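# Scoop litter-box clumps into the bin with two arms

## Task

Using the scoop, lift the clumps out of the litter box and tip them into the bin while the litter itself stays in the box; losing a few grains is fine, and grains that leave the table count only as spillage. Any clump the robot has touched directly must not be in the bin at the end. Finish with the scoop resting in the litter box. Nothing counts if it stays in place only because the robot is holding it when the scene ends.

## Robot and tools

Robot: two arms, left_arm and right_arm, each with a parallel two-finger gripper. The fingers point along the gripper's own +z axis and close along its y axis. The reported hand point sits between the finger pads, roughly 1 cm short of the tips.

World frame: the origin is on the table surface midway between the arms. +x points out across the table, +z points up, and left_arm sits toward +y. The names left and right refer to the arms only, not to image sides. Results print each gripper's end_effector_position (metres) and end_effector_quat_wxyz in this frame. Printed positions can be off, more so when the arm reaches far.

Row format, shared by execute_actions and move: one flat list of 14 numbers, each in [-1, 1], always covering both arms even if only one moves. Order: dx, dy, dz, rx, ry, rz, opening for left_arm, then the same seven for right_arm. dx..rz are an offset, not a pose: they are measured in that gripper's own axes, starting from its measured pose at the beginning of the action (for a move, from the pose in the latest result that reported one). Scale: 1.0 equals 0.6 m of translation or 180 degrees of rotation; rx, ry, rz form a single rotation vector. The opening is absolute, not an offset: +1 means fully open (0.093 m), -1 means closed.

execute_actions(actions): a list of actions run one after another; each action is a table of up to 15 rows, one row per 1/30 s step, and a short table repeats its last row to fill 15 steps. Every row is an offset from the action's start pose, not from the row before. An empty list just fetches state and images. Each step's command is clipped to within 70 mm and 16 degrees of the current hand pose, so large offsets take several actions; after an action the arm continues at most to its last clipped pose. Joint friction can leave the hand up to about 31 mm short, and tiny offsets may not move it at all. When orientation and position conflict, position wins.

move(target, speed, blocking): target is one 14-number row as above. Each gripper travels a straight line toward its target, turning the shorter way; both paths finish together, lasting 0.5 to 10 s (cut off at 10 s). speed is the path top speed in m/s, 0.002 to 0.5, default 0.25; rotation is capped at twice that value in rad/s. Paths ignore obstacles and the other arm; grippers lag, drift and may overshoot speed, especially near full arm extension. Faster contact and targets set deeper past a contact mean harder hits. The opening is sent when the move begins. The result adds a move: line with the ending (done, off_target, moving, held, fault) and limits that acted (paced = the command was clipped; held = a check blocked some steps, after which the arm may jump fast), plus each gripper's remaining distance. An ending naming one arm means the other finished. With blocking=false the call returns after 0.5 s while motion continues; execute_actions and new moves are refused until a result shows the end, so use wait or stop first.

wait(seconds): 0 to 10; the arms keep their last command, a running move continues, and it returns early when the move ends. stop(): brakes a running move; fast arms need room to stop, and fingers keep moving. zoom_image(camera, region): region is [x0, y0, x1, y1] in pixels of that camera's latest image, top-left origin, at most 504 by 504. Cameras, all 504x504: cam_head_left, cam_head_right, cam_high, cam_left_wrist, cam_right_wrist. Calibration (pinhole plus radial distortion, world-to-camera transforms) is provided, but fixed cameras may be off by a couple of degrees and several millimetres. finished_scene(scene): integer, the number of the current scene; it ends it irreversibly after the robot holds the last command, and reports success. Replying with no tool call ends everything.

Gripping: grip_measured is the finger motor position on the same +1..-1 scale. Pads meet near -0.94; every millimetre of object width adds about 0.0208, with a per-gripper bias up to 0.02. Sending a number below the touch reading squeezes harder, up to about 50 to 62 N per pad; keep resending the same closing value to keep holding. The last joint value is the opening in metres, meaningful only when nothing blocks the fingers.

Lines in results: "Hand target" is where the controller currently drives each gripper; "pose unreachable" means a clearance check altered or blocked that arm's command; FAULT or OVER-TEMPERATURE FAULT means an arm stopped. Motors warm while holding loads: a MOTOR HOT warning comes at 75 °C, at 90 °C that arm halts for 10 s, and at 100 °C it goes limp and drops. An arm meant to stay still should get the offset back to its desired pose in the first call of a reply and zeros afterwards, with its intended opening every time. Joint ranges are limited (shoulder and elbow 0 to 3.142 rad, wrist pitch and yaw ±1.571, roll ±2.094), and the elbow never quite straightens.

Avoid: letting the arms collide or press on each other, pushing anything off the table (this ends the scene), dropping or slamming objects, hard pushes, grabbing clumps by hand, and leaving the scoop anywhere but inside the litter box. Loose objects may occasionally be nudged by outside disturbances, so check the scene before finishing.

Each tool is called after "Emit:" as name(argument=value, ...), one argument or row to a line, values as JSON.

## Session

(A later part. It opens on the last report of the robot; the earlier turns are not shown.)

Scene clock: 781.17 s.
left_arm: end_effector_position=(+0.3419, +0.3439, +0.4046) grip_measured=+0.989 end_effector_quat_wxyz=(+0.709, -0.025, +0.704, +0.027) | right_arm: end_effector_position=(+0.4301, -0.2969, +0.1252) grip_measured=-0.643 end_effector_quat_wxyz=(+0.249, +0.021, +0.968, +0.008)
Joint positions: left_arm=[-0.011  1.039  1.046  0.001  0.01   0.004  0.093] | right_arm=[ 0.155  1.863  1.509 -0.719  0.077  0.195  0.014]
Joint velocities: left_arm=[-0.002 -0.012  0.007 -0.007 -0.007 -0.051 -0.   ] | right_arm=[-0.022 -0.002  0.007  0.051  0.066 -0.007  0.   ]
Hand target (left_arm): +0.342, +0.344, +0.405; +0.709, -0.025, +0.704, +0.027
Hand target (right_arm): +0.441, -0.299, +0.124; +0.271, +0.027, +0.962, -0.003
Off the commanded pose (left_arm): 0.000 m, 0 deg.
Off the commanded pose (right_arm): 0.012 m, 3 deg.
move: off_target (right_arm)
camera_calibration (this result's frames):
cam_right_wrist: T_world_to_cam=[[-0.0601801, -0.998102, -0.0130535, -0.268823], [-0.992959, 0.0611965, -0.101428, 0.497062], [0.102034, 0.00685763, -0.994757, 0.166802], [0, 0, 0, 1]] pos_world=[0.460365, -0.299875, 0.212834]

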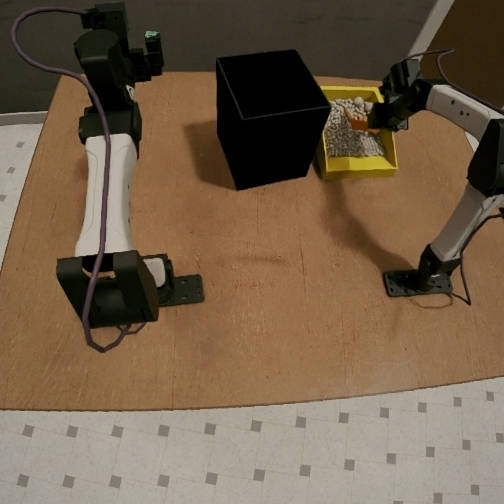

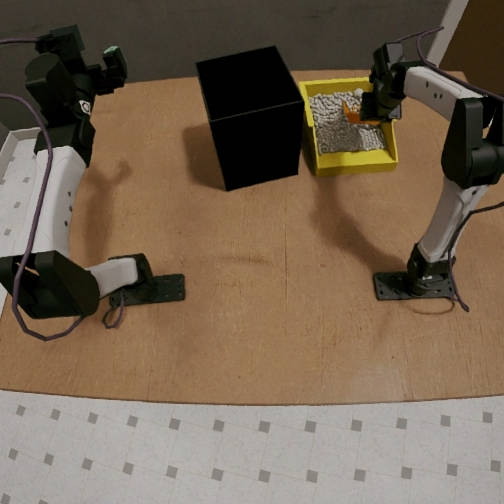

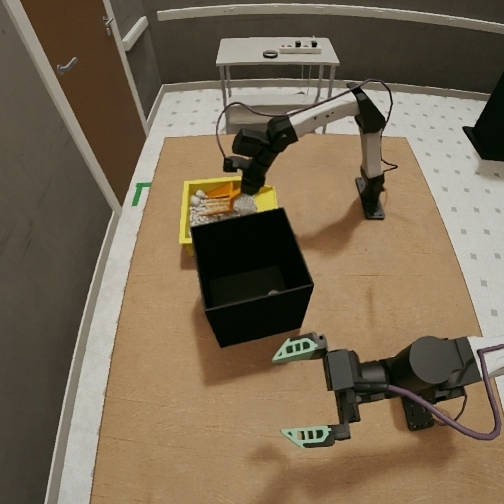

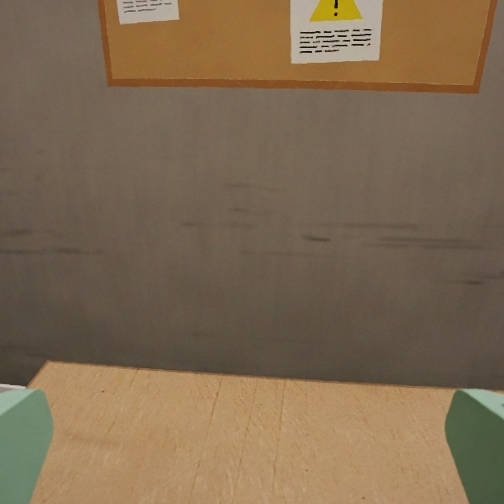

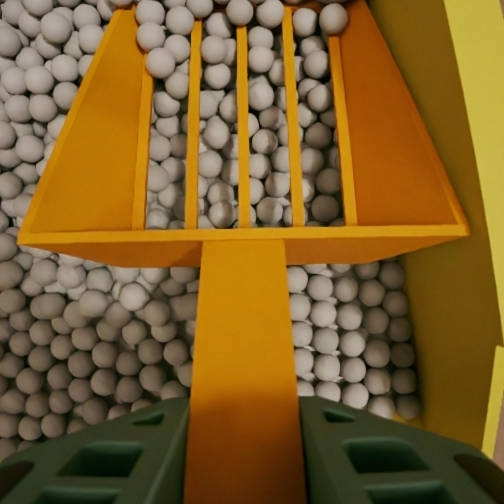

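Emit:
move(
  target=[0,0,0,0,0,0,1, -0.047,-0.004,0.029,0.006,-0.022,0.003,-0.72],
  speed=0.04,
)

Emit:
zoom_image(
  camera="cam_high",
  region=[170, 160, 290, 260],
)

Scene clock: 787.17 s.
left_arm: end_effector_position=(+0.3419, +0.3439, +0.4046) grip_measured=+0.989 end_effector_quat_wxyz=(+0.709, -0.025, +0.704, +0.027) | right_arm: end_effector_position=(+0.4431, -0.2952, +0.1214) grip_measured=-0.643 end_effector_quat_wxyz=(+0.255, +0.021, +0.967, +0.008)
Joint positions: left_arm=[-0.011  1.039  1.046  0.001  0.01   0.004  0.093] | right_arm=[ 0.155  1.906  1.545 -0.699  0.08   0.193  0.014]
Joint velocities: left_arm=[-0.007  0.007 -0.002 -0.066  0.051  0.007 -0.001] | right_arm=[-0.012 -0.002 -0.002 -0.037  0.037 -0.037  0.   ]
Hand target (left_arm): +0.342, +0.344, +0.405; +0.709, -0.025, +0.704, +0.027
Hand target (right_arm): +0.462, -0.301, +0.124; +0.282, +0.029, +0.959, -0.001
Off the commanded pose (left_arm): 0.000 m, 0 deg.
Off the commanded pose (right_arm): 0.021 m, 3 deg.
move: off_target (right_arm)
camera_calibration (this result's frames):
cam_right_wrist: T_world_to_cam=[[-0.0600176, -0.998125, -0.0120009, -0.266613], [-0.991607, 0.0609963, -0.113992, 0.510444], [0.114511, 0.0050586, -0.993409, 0.155489], [0, 0, 0, 1]] pos_world=[0.472353, -0.298035, 0.209451]

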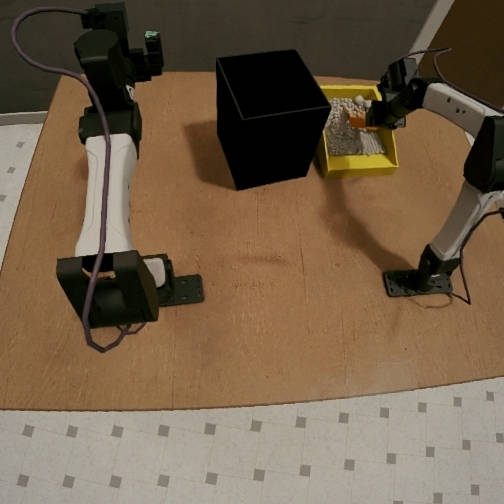

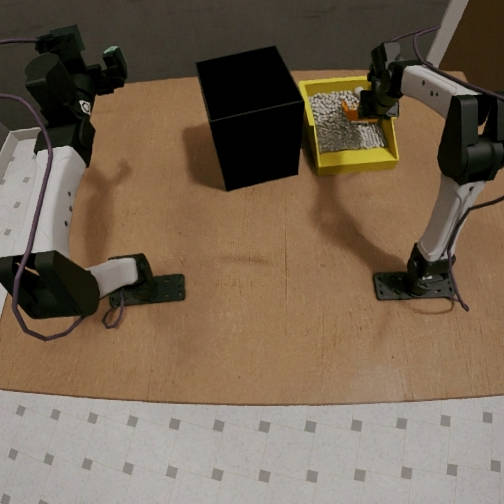

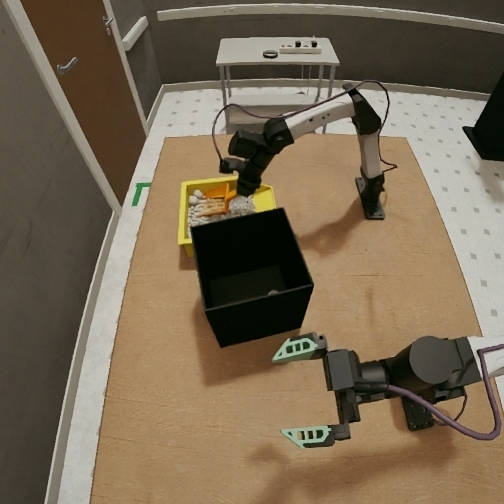

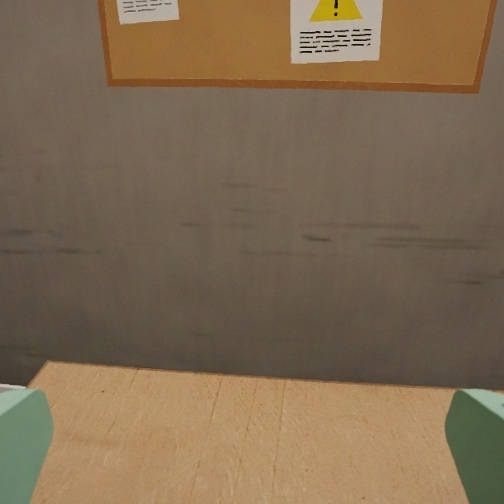

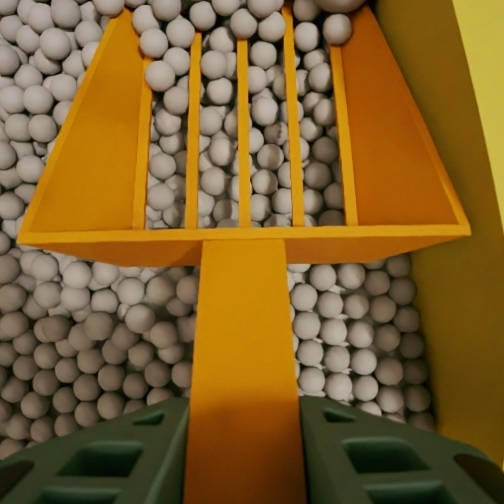

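Region (170, 160, 290, 260) of cam_high's 504x504 image, scaled by 4.200, with more detail than that image has.

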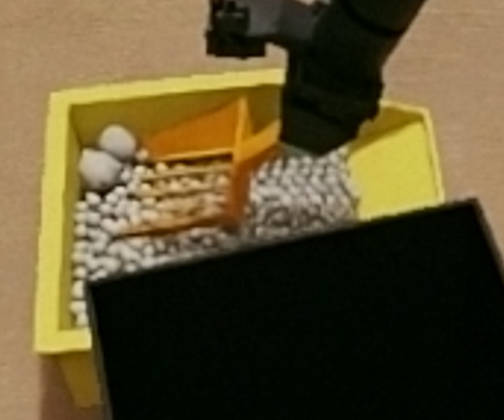

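Emit:
move(
  target=[0,0,0,0,0,0,1, -0.016,-0.022,0.004,0.006,-0.075,-0.022,-0.72],
  speed=0.07,
)

Emit:
zoom_image(
  camera="cam_high",
  region=[170, 160, 290, 260],
)

Scene clock: 796.70 s.
left_arm: end_effector_position=(+0.3419, +0.3439, +0.4046) grip_measured=+0.989 end_effector_quat_wxyz=(+0.709, -0.025, +0.704, +0.027) | right_arm: end_effector_position=(+0.4357, -0.3009, +0.1068) grip_measured=-0.643 end_effector_quat_wxyz=(+0.321, -0.017, +0.947, -0.007)
Joint positions: left_arm=[-0.011  1.039  1.046  0.001  0.01   0.004  0.093] | right_arm=[ 0.155  1.799  1.273 -0.399  0.106  0.101  0.014]
Joint velocities: left_arm=[-0.022  0.002  0.002  0.051 -0.037 -0.095  0.001] | right_arm=[ 0.007 -0.012 -0.012  0.022  0.022 -0.11   0.001]
Hand target (left_arm): +0.342, +0.344, +0.405; +0.709, -0.025, +0.704, +0.027
Hand target (right_arm): +0.450, -0.309, +0.125; +0.365, -0.007, +0.931, -0.014
Off the commanded pose (left_arm): 0.000 m, 0 deg.
Off the commanded pose (right_arm): 0.025 m, 6 deg.
move: off_target (right_arm)
camera_calibration (this result's frames):
cam_right_wrist: T_world_to_cam=[[0.0014205, -0.999443, 0.0333363, -0.304932], [-0.968209, -0.00971334, -0.249956, 0.484818], [0.25014, -0.0319214, -0.967683, 0.0688684], [0, 0, 0, 1]] pos_world=[0.452611, -0.297854, 0.197991]

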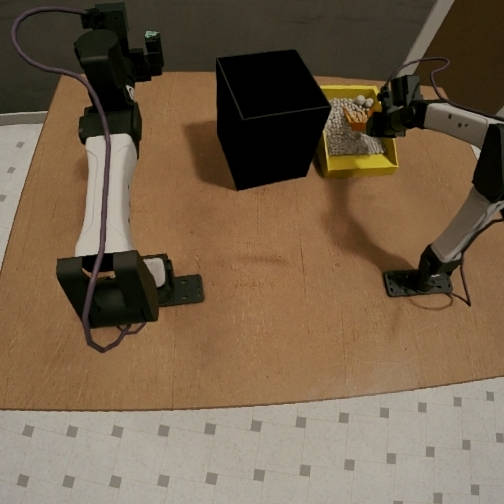

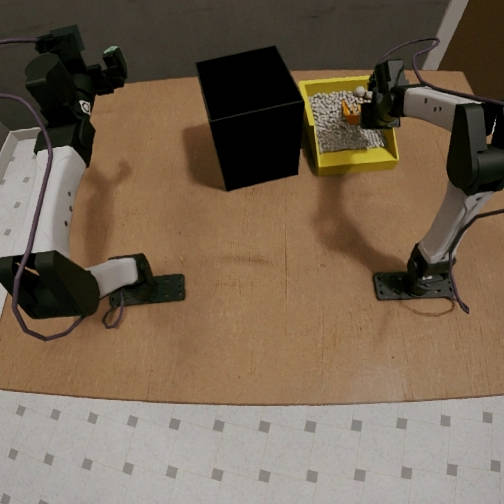

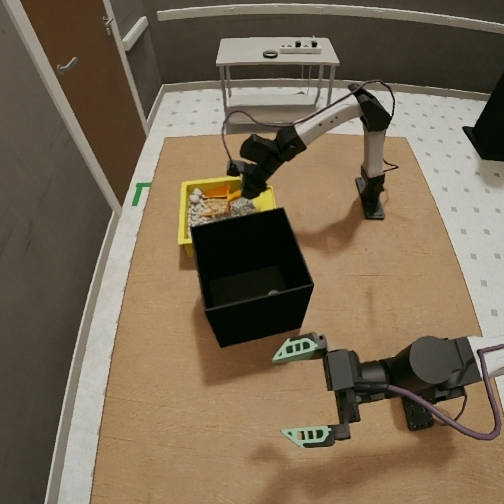

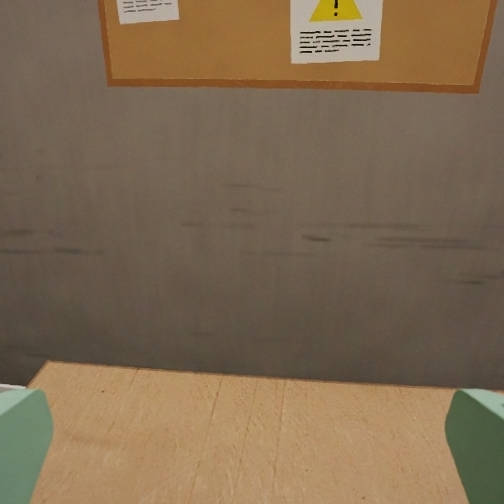

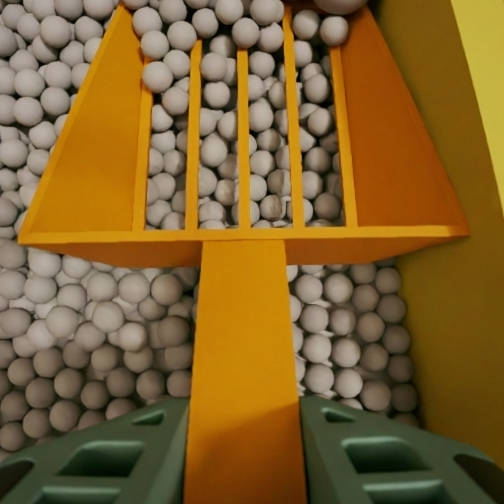

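Region (170, 160, 290, 260) of cam_high's 504x504 image, scaled by 4.200, with more detail than that image has.

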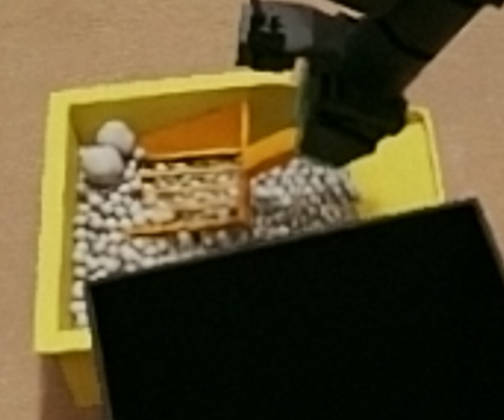

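Emit:
move(
  target=[0,0,0,0,0,0,1, -0.034,-0.01,-0.006,0.006,-0.07,0.003,-0.72],
  speed=0.06,
)

Emit:
zoom_image(
  camera="cam_high",
  region=[170, 160, 290, 260],
)

Scene clock: 805.10 s.
left_arm: end_effector_position=(+0.3419, +0.3439, +0.4046) grip_measured=+0.989 end_effector_quat_wxyz=(+0.709, -0.025, +0.704, +0.027) | right_arm: end_effector_position=(+0.4331, -0.3018, +0.0978) grip_measured=-0.643 end_effector_quat_wxyz=(+0.368, -0.018, +0.930, -0.003)
Joint positions: left_arm=[-0.011  1.039  1.046  0.001  0.01   0.004  0.093] | right_arm=[ 0.155  1.754  1.113 -0.183  0.109  0.09   0.014]
Joint velocities: left_arm=[ 0.002  0.017  0.002  0.051 -0.066 -0.007  0.001] | right_arm=[-0.002 -0.007 -0.022 -0.007  0.022 -0.051  0.   ]
Hand target (left_arm): +0.342, +0.344, +0.405; +0.709, -0.025, +0.704, +0.027
Hand target (right_arm): +0.448, -0.307, +0.124; +0.421, -0.007, +0.907, -0.013
Off the commanded pose (left_arm): 0.000 m, 0 deg.
Off the commanded pose (right_arm): 0.030 m, 7 deg.
move: off_target (right_arm)
camera_calibration (this result's frames):
cam_right_wrist: T_world_to_cam=[[0.00519134, -0.99966, 0.0255342, -0.306464], [-0.938206, -0.0137051, -0.345806, 0.475201], [0.346039, -0.0221612, -0.937958, 0.01922], [0, 0, 0, 1]] pos_world=[0.440776, -0.299422, 0.19018]

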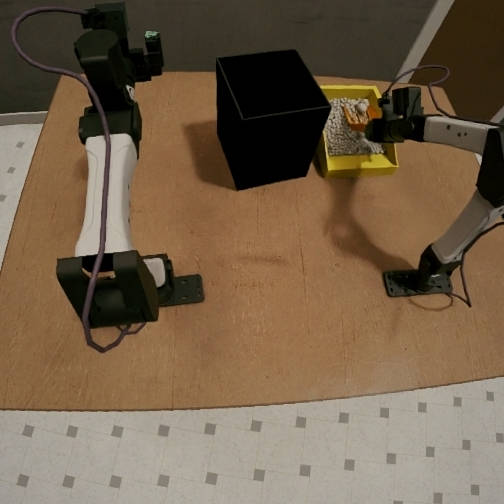

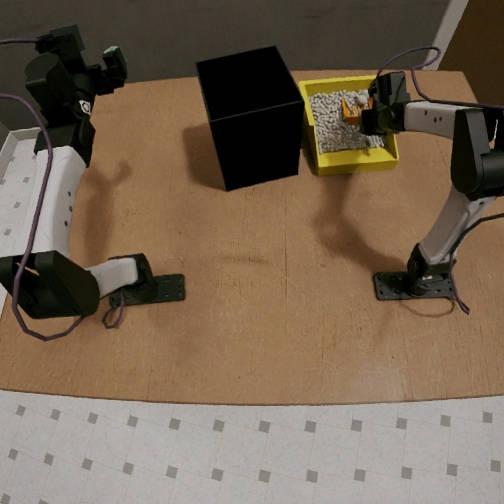

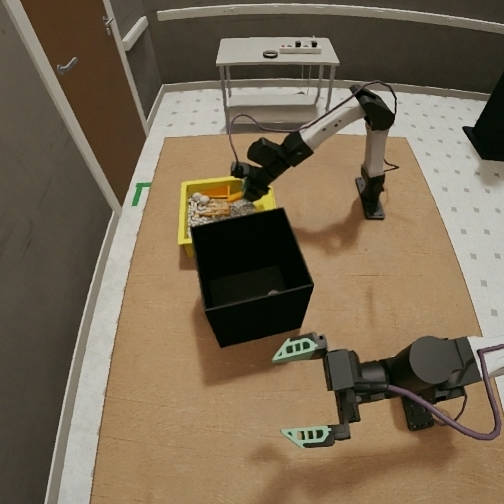

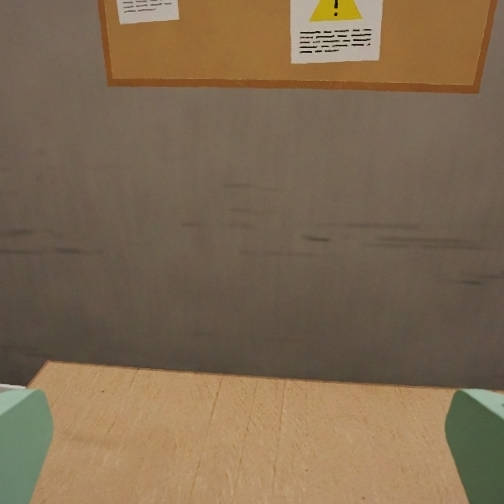

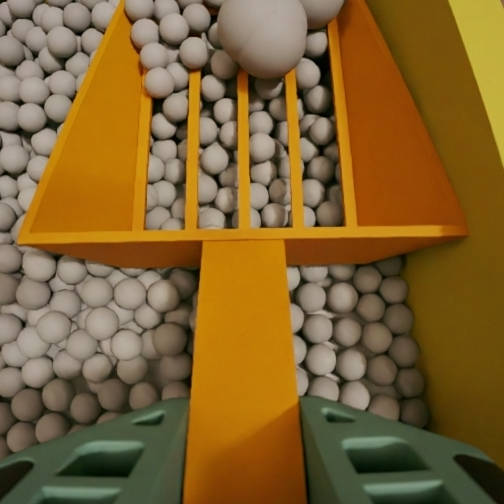

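Region (170, 160, 290, 260) of cam_high's 504x504 image, scaled by 4.200, with more detail than that image has.

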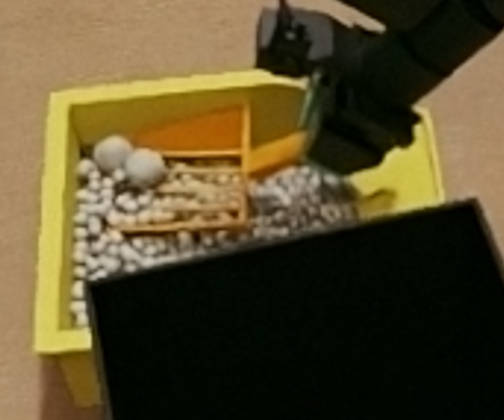

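Emit:
move(
  target=[0,0,0,0,0,0,1, -0.019,0,-0.032,0,-0.08,0,-0.72],
  speed=0.07,
)

Scene clock: 810.90 s.
left_arm: end_effector_position=(+0.3419, +0.3439, +0.4046) grip_measured=+0.989 end_effector_quat_wxyz=(+0.709, -0.025, +0.704, +0.027) | right_arm: end_effector_position=(+0.4233, -0.3030, +0.1046) grip_measured=-0.643 end_effector_quat_wxyz=(+0.451, -0.017, +0.892, +0.004)
Joint positions: left_arm=[-0.011  1.039  1.046  0.001  0.01   0.004  0.093] | right_arm=[0.16  1.66  0.889 0.13  0.119 0.078 0.014]
Joint velocities: left_arm=[ 0.017  0.007  0.002  0.022 -0.051 -0.051 -0.   ] | right_arm=[-0.007 -0.012  0.002  0.007  0.066 -0.007 -0.   ]
Hand target (left_arm): +0.342, +0.344, +0.405; +0.709, -0.025, +0.704, +0.027
Hand target (right_arm): +0.428, -0.302, +0.120; +0.480, -0.016, +0.877, -0.001
Off the commanded pose (left_arm): 0.000 m, 0 deg.
Off the commanded pose (right_arm): 0.016 m, 4 deg.
move: off_target (right_arm)
camera_calibration (this result's frames):
cam_right_wrist: T_world_to_cam=[[0.00727911, -0.999914, 0.0109387, -0.307191], [-0.860359, -0.0118375, -0.509551, 0.453046], [0.509637, -0.00570217, -0.860371, -0.043337], [0, 0, 0, 1]] pos_world=[0.414104, -0.302049, 0.196924]

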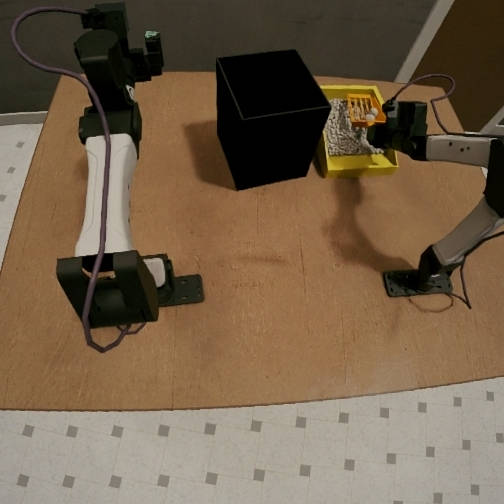

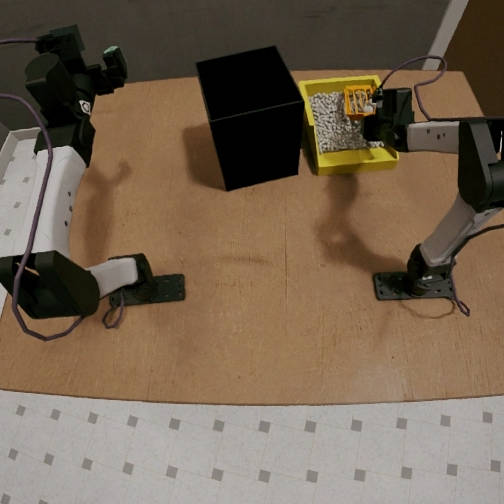

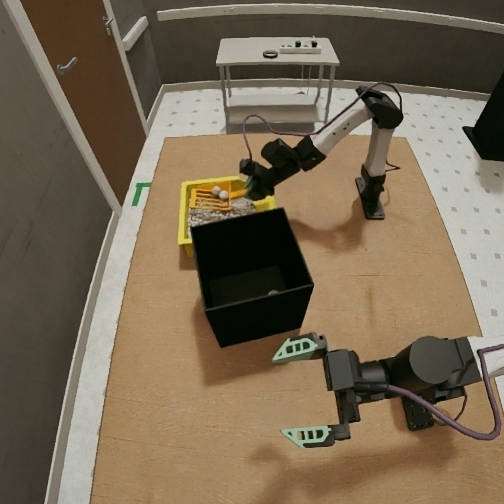

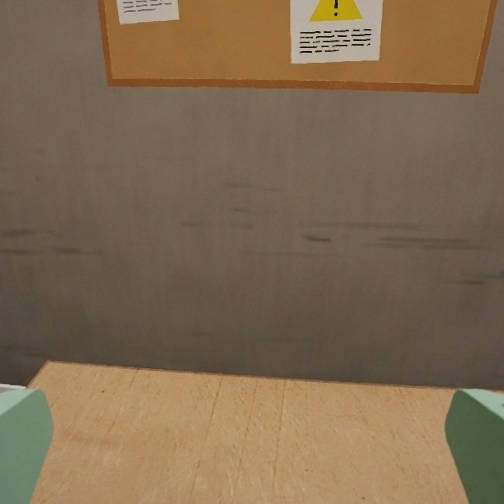

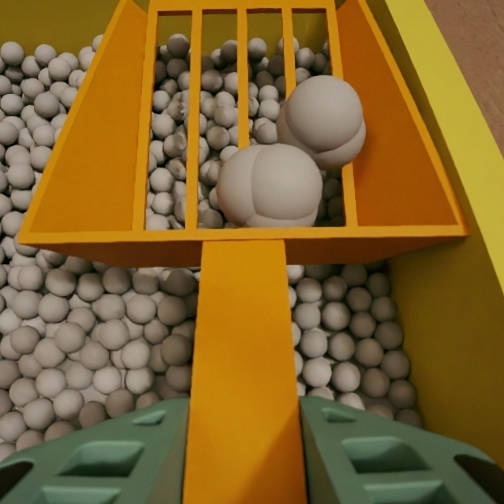

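Emit:
move(
  target=[0,0,0,0,0,0,1, -0.356,0.1325,-0.3465,-0.0635,-0.0577,-0.0353,-0.72],
  speed=0.2,
)

Scene clock: 821.83 s.
left_arm: end_effector_position=(+0.3419, +0.3439, +0.4046) grip_measured=+0.989 end_effector_quat_wxyz=(+0.709, -0.025, +0.704, +0.027) | right_arm: end_effector_position=(+0.3831, -0.2331, +0.3868) grip_measured=-0.643 end_effector_quat_wxyz=(+0.510, -0.102, +0.852, +0.063)
Joint positions: left_arm=[-0.011  1.039  1.046  0.001  0.01   0.004  0.093] | right_arm=[ 0.324  1.489  1.767 -0.772  0.085  0.05   0.014]
Joint velocities: left_arm=[-0.007  0.027 -0.012 -0.022 -0.022 -0.007 -0.001] | right_arm=[ 0.002  0.002 -0.002  0.007 -0.007  0.007 -0.   ]
Hand target (left_arm): +0.342, +0.344, +0.405; +0.709, -0.025, +0.704, +0.027
Hand target (right_arm): +0.383, -0.227, +0.401; +0.527, -0.108, +0.840, +0.071
Off the commanded pose (left_arm): 0.000 m, 0 deg.
Off the commanded pose (right_arm): 0.017 m, 3 deg.
move: off_target (right_arm)
camera_calibration (this result's frames):
cam_right_wrist: T_world_to_cam=[[0.211963, -0.977262, -0.00546333, -0.306886], [-0.762165, -0.161805, -0.626836, 0.535924], [0.611699, 0.13703, -0.779132, 0.183084], [0, 0, 0, 1]] pos_world=[0.361519, -0.238281, 0.476906]

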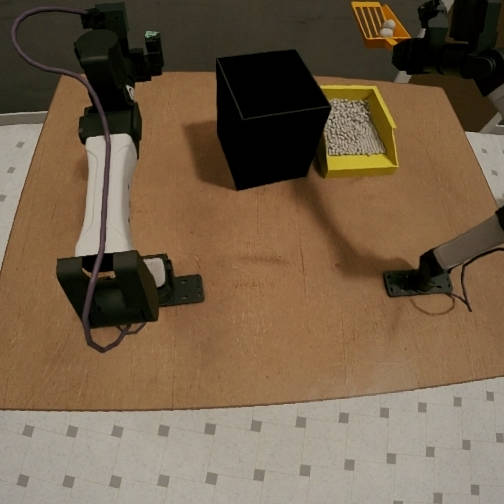

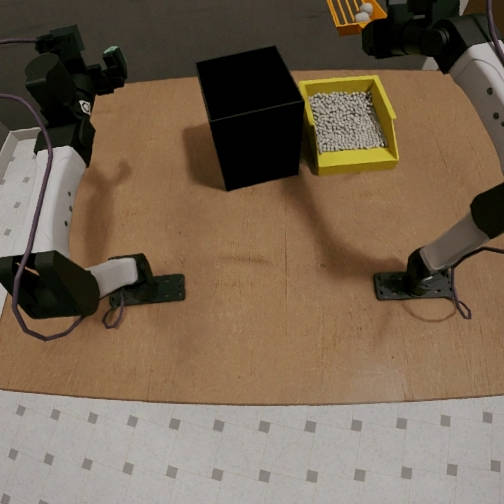

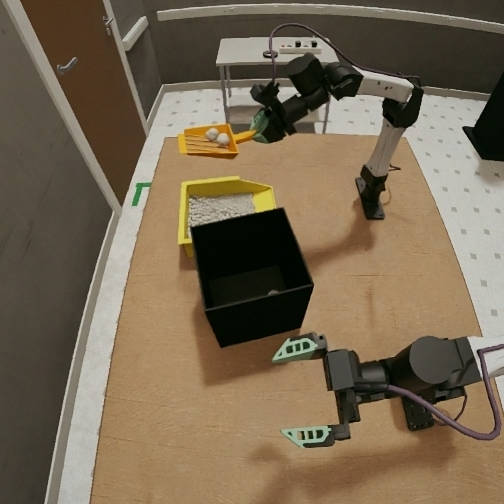

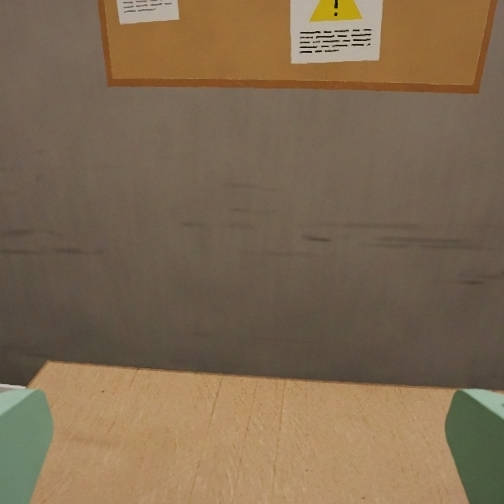

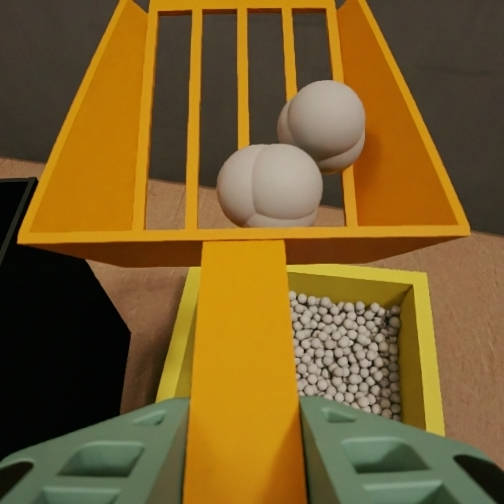

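Emit:
move(
  target=[0,0,0,0,0,0,1, -0.0527,0.25,0.0453,-0.1143,-0.0117,-0.0598,-0.72],
  speed=0.15,
)

Emit:
zoom_image(
  camera="cam_head_right",
  region=[295, 70, 405, 180],
)

Scene clock: 832.13 s.
left_arm: end_effector_position=(+0.3419, +0.3439, +0.4046) grip_measured=+0.989 end_effector_quat_wxyz=(+0.709, -0.025, +0.704, +0.027) | right_arm: end_effector_position=(+0.3864, -0.0847, +0.3886) grip_measured=-0.643 end_effector_quat_wxyz=(+0.487, -0.262, +0.817, +0.161)
Joint positions: left_arm=[-0.011  1.039  1.046  0.001  0.01   0.004  0.093] | right_arm=[ 0.56   1.759  2.062 -0.796 -0.047 -0.015  0.014]
Joint velocities: left_arm=[-0.002 -0.002  0.012 -0.051 -0.007  0.022  0.   ] | right_arm=[-0.017  0.002  0.002  0.022 -0.037 -0.066 -0.001]
Hand target (left_arm): +0.342, +0.344, +0.405; +0.709, -0.025, +0.704, +0.027
Hand target (right_arm): +0.385, -0.079, +0.404; +0.505, -0.267, +0.803, +0.171
Off the commanded pose (left_arm): 0.000 m, 0 deg.
Off the commanded pose (right_arm): 0.015 m, 3 deg.
move: off_target (right_arm)
camera_calibration (this result's frames):
cam_right_wrist: T_world_to_cam=[[0.562312, -0.826859, -0.0104779, -0.283195], [-0.648157, -0.432845, -0.626528, 0.496395], [0.513515, 0.359096, -0.779328, 0.218898], [0, 0, 0, 1]] pos_world=[0.368579, -0.097905, 0.478632]

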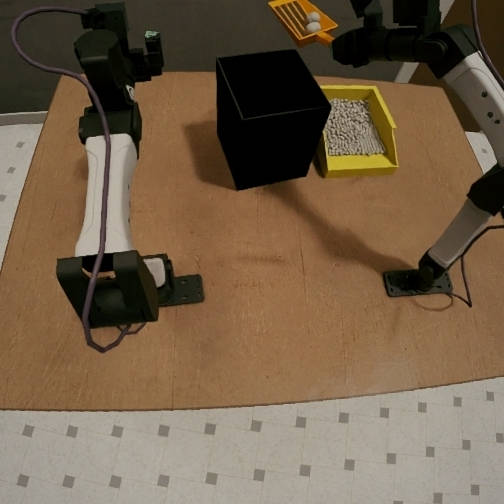

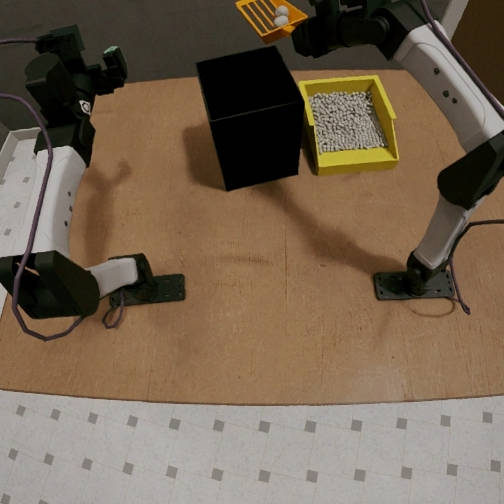

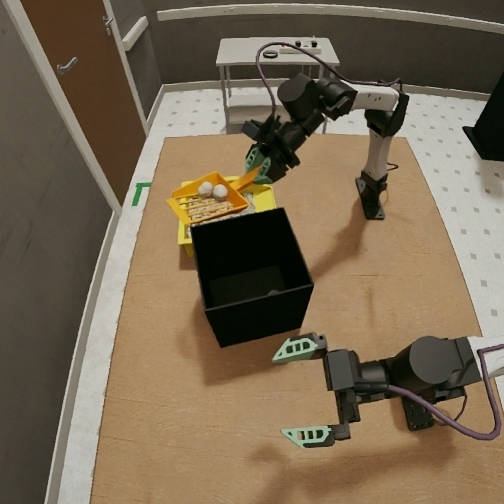

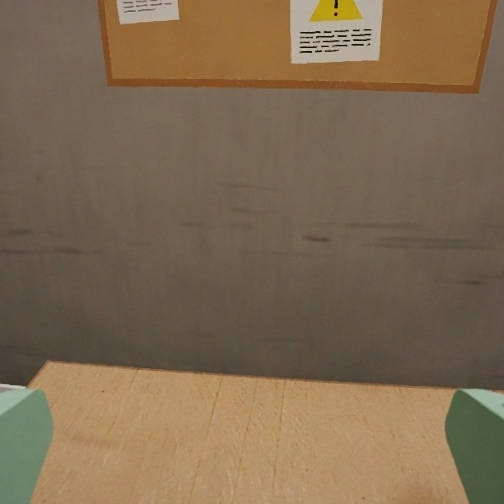

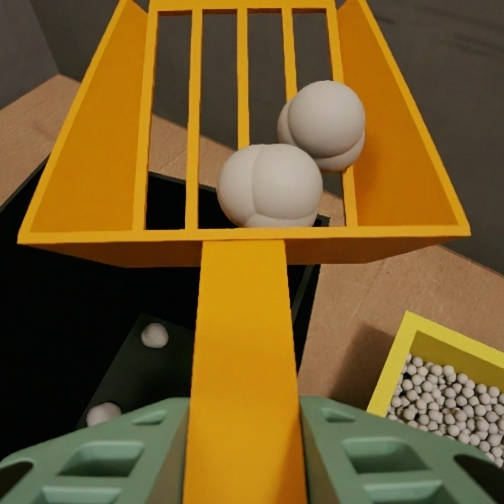

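Region (295, 70, 405, 180) of cam_head_right's 504x504 image, scaled by 4.582, with more detail than that image has.

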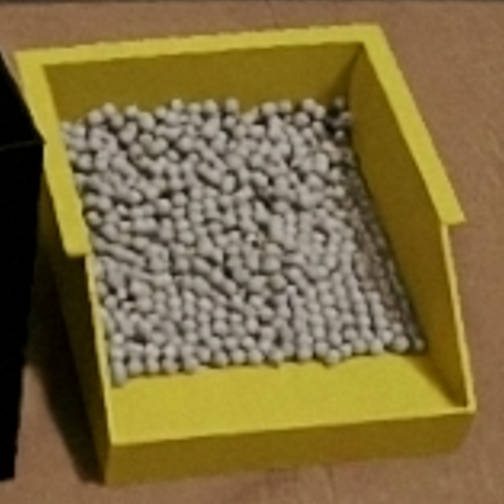

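No visible clumps left. Dump with the same roll as before.

Emit:
move(
  target=[0,0,0,0,0,0,1, -0.03,0.03,0.017,0.0184,-0.0169,-0.5276,-0.72],
  speed=0.3,
)

Scene clock: 837.77 s.
left_arm: end_effector_position=(+0.3419, +0.3439, +0.4046) grip_measured=+0.989 end_effector_quat_wxyz=(+0.709, -0.025, +0.704, +0.027) | right_arm: end_effector_position=(+0.3885, -0.0692, +0.3882) grip_measured=-0.643 end_effector_quat_wxyz=(-0.455, +0.770, -0.365, +0.259)
Joint positions: left_arm=[-0.011  1.039  1.046  0.001  0.01   0.004  0.093] | right_arm=[ 0.601  1.78   2.063 -0.753  0.006 -1.643  0.014]
Joint velocities: left_arm=[-0.027 -0.017  0.002  0.007  0.022 -0.051  0.   ] | right_arm=[ 0.002  0.007  0.012 -0.007  0.007  0.007 -0.001]
Hand target (left_arm): +0.342, +0.344, +0.405; +0.709, -0.025, +0.704, +0.027
Hand target (right_arm): +0.390, -0.061, +0.400; -0.474, +0.762, -0.353, +0.265
Off the commanded pose (left_arm): 0.000 m, 0 deg.
Off the commanded pose (right_arm): 0.015 m, 3 deg.
move: off_target (right_arm)
camera_calibration (this result's frames):
cam_right_wrist: T_world_to_cam=[[0.318437, 0.296267, 0.900457, -0.452747], [0.259145, -0.940929, 0.217939, -0.211164], [0.911834, 0.163949, -0.376403, -0.11269], [0, 0, 0, 1]] pos_world=[0.301648, -0.0460802, 0.411284]

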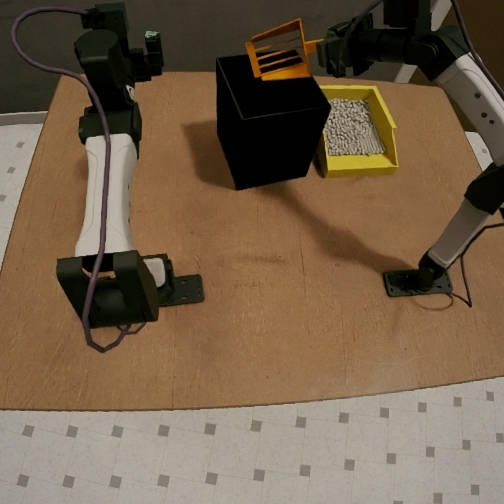

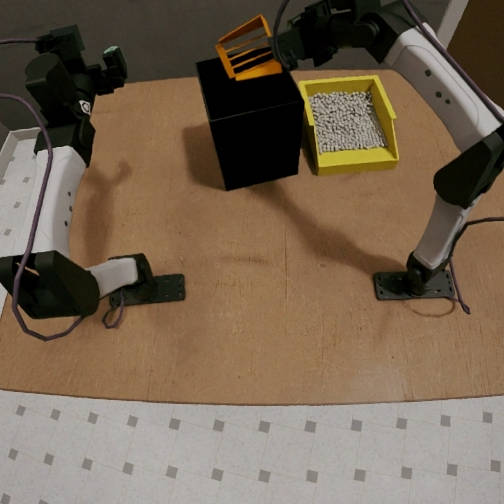

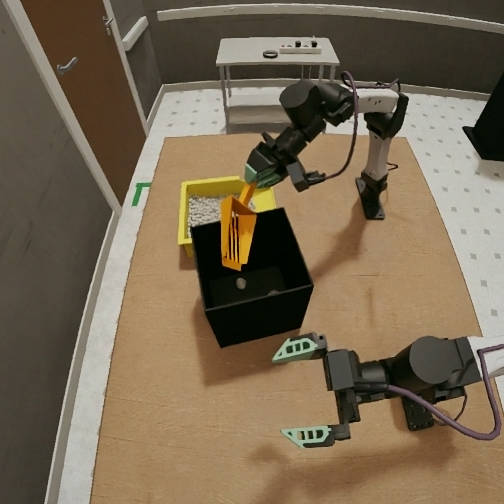

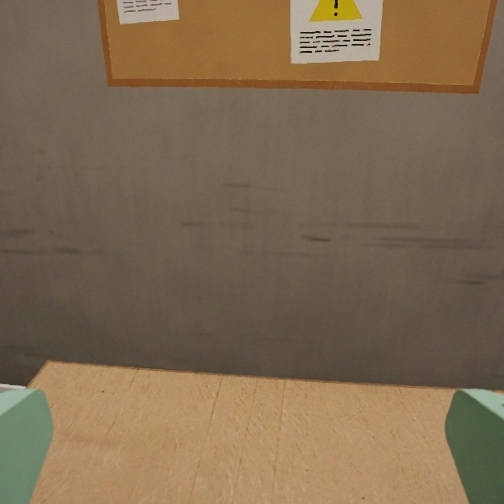

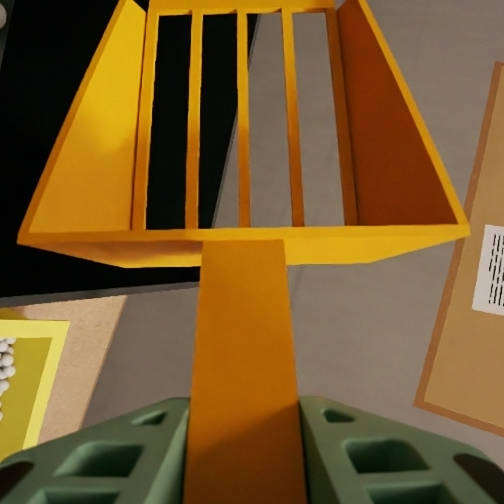

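Emit:
move(
  target=[0,0,0,0,0,0,1, 0.1867,0.1025,-0.218,0.0562,0.1644,0.5992,-0.72],
  speed=0.4,
)

Scene clock: 857.03 s.
left_arm: end_effector_position=(+0.3419, +0.3439, +0.4046) grip_measured=+0.989 end_effector_quat_wxyz=(+0.709, -0.025, +0.704, +0.027) | right_arm: end_effector_position=(+0.3382, -0.2428, +0.3923) grip_measured=-0.643 end_effector_quat_wxyz=(+0.428, -0.059, +0.902, +0.015)
Joint positions: left_arm=[-0.011  1.039  1.046  0.001  0.01   0.004  0.093] | right_arm=[ 0.41   1.559  2.057 -1.211  0.25   0.181  0.014]
Joint velocities: left_arm=[-0.012 -0.012 -0.032 -0.022  0.007  0.022 -0.   ] | right_arm=[-0.002  0.002 -0.017 -0.051 -0.037 -0.007 -0.001]
Hand target (left_arm): +0.342, +0.344, +0.405; +0.709, -0.025, +0.704, +0.027
Hand target (right_arm): +0.341, -0.245, +0.400; +0.436, -0.050, +0.898, +0.020
Off the commanded pose (left_arm): 0.000 m, 0 deg.
Off the commanded pose (right_arm): 0.008 m, 2 deg.
move: done
camera_calibration (this result's frames):
cam_right_wrist: T_world_to_cam=[[0.0922071, -0.995374, 0.0269957, -0.283405], [-0.879961, -0.094144, -0.465624, 0.496571], [0.466012, 0.0191787, -0.884571, 0.278208], [0, 0, 0, 1]] pos_world=[0.333447, -0.24068, 0.484961]

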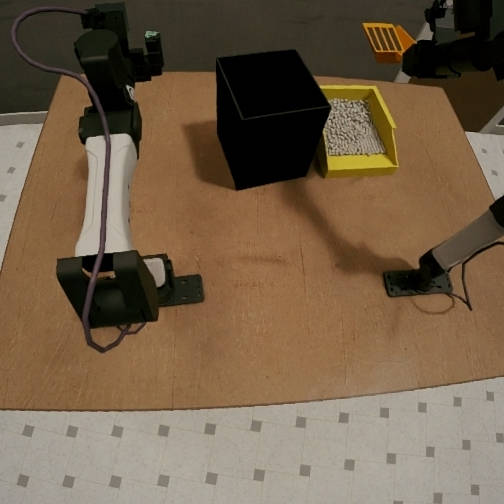

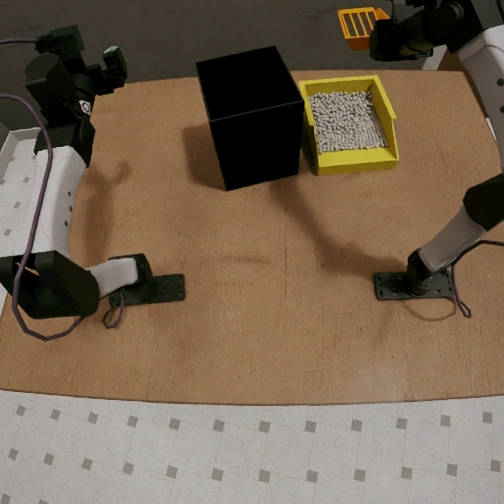

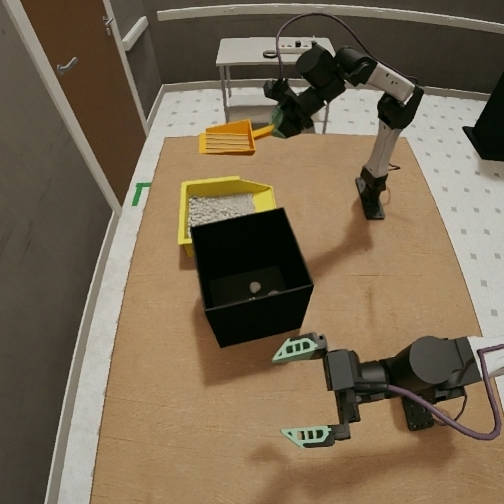

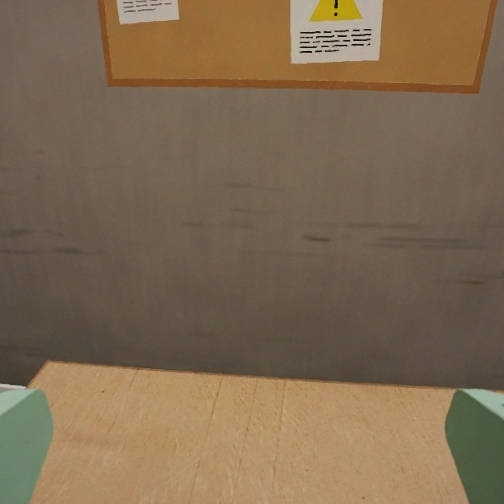

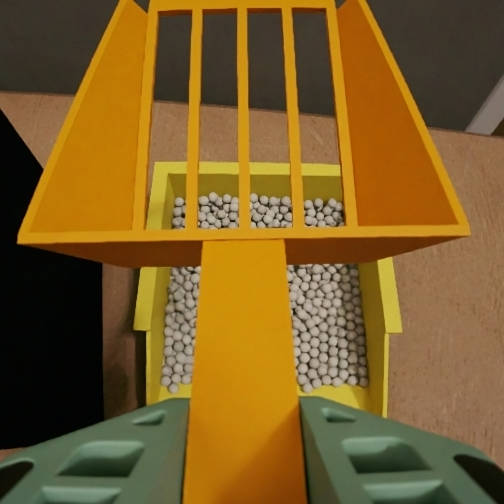

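Emit:
move(
  target=[0,0,0,0,0,0,1, 0.3125,-0.0218,0.331,-0.0017,0.0428,0.0087,-0.72],
  speed=0.25,
)

Scene clock: 869.97 s.
left_arm: end_effector_position=(+0.3419, +0.3439, +0.4046) grip_measured=+0.989 end_effector_quat_wxyz=(+0.709, -0.025, +0.704, +0.027) | right_arm: end_effector_position=(+0.3661, -0.2528, +0.1197) grip_measured=-0.643 end_effector_quat_wxyz=(+0.355, -0.053, +0.933, +0.015)
Joint positions: left_arm=[-0.011  1.039  1.046  0.001  0.01   0.004  0.093] | right_arm=[ 0.322  1.534  0.99  -0.315  0.157  0.166  0.014]
Joint velocities: left_arm=[-0.012 -0.007 -0.002  0.066 -0.037  0.007 -0.001] | right_arm=[-0.027  0.007 -0.007 -0.007  0.022  0.007 -0.001]
Hand target (left_arm): +0.342, +0.344, +0.405; +0.709, -0.025, +0.704, +0.027
Hand target (right_arm): +0.371, -0.255, +0.121; +0.366, -0.050, +0.929, +0.018
Off the commanded pose (left_arm): 0.000 m, 0 deg.
Off the commanded pose (right_arm): 0.011 m, 2 deg.
move: off_target (right_arm)
camera_calibration (this result's frames):
cam_right_wrist: T_world_to_cam=[[0.0833739, -0.996366, 0.0174463, -0.284483], [-0.943837, -0.0845711, -0.319405, 0.401517], [0.31972, 0.0101636, -0.947458, 0.0830369], [0, 0, 0, 1]] pos_world=[0.376136, -0.250336, 0.211884]

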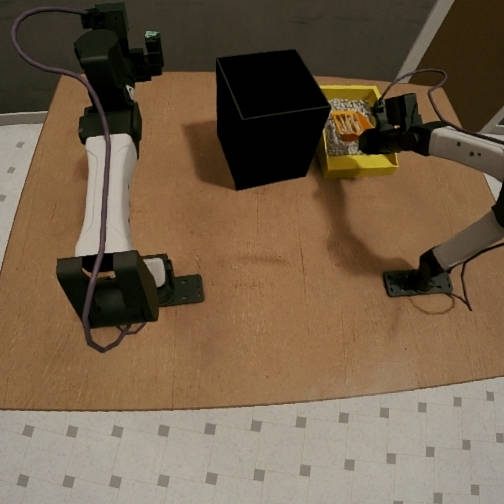

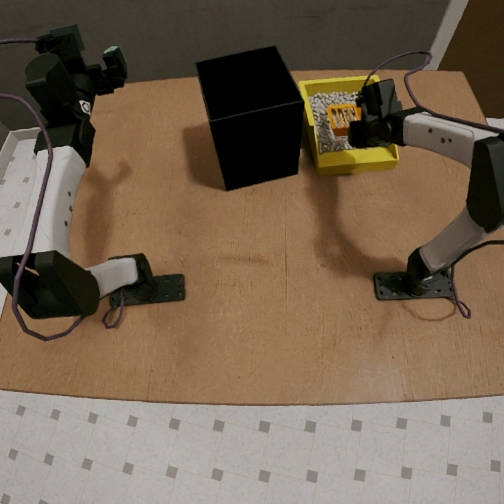

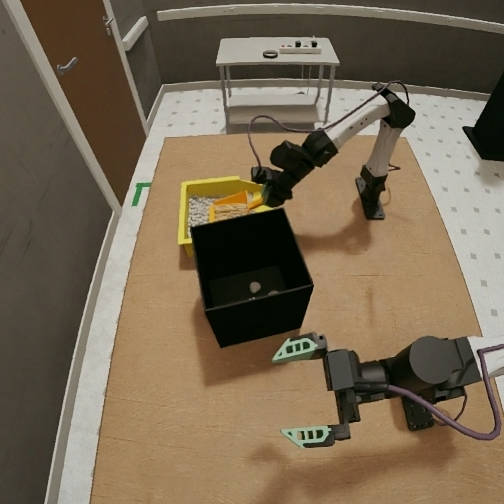

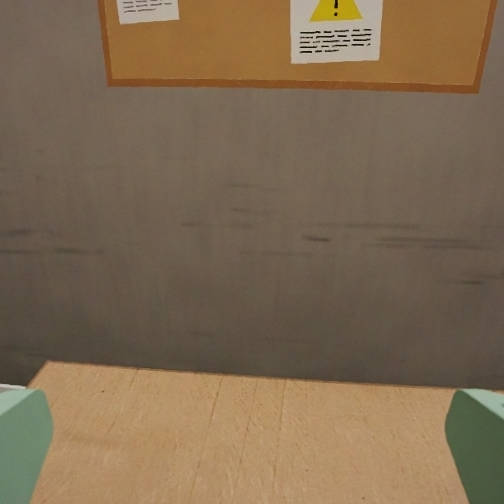

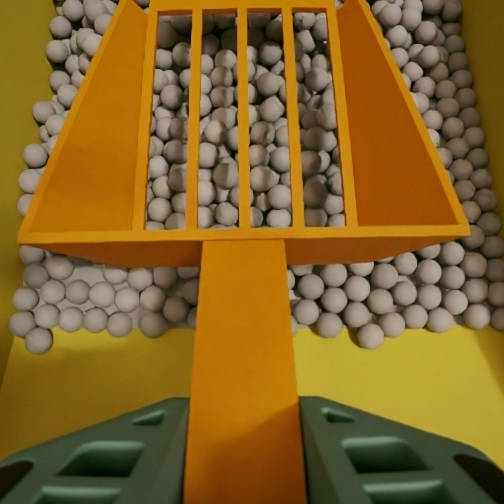

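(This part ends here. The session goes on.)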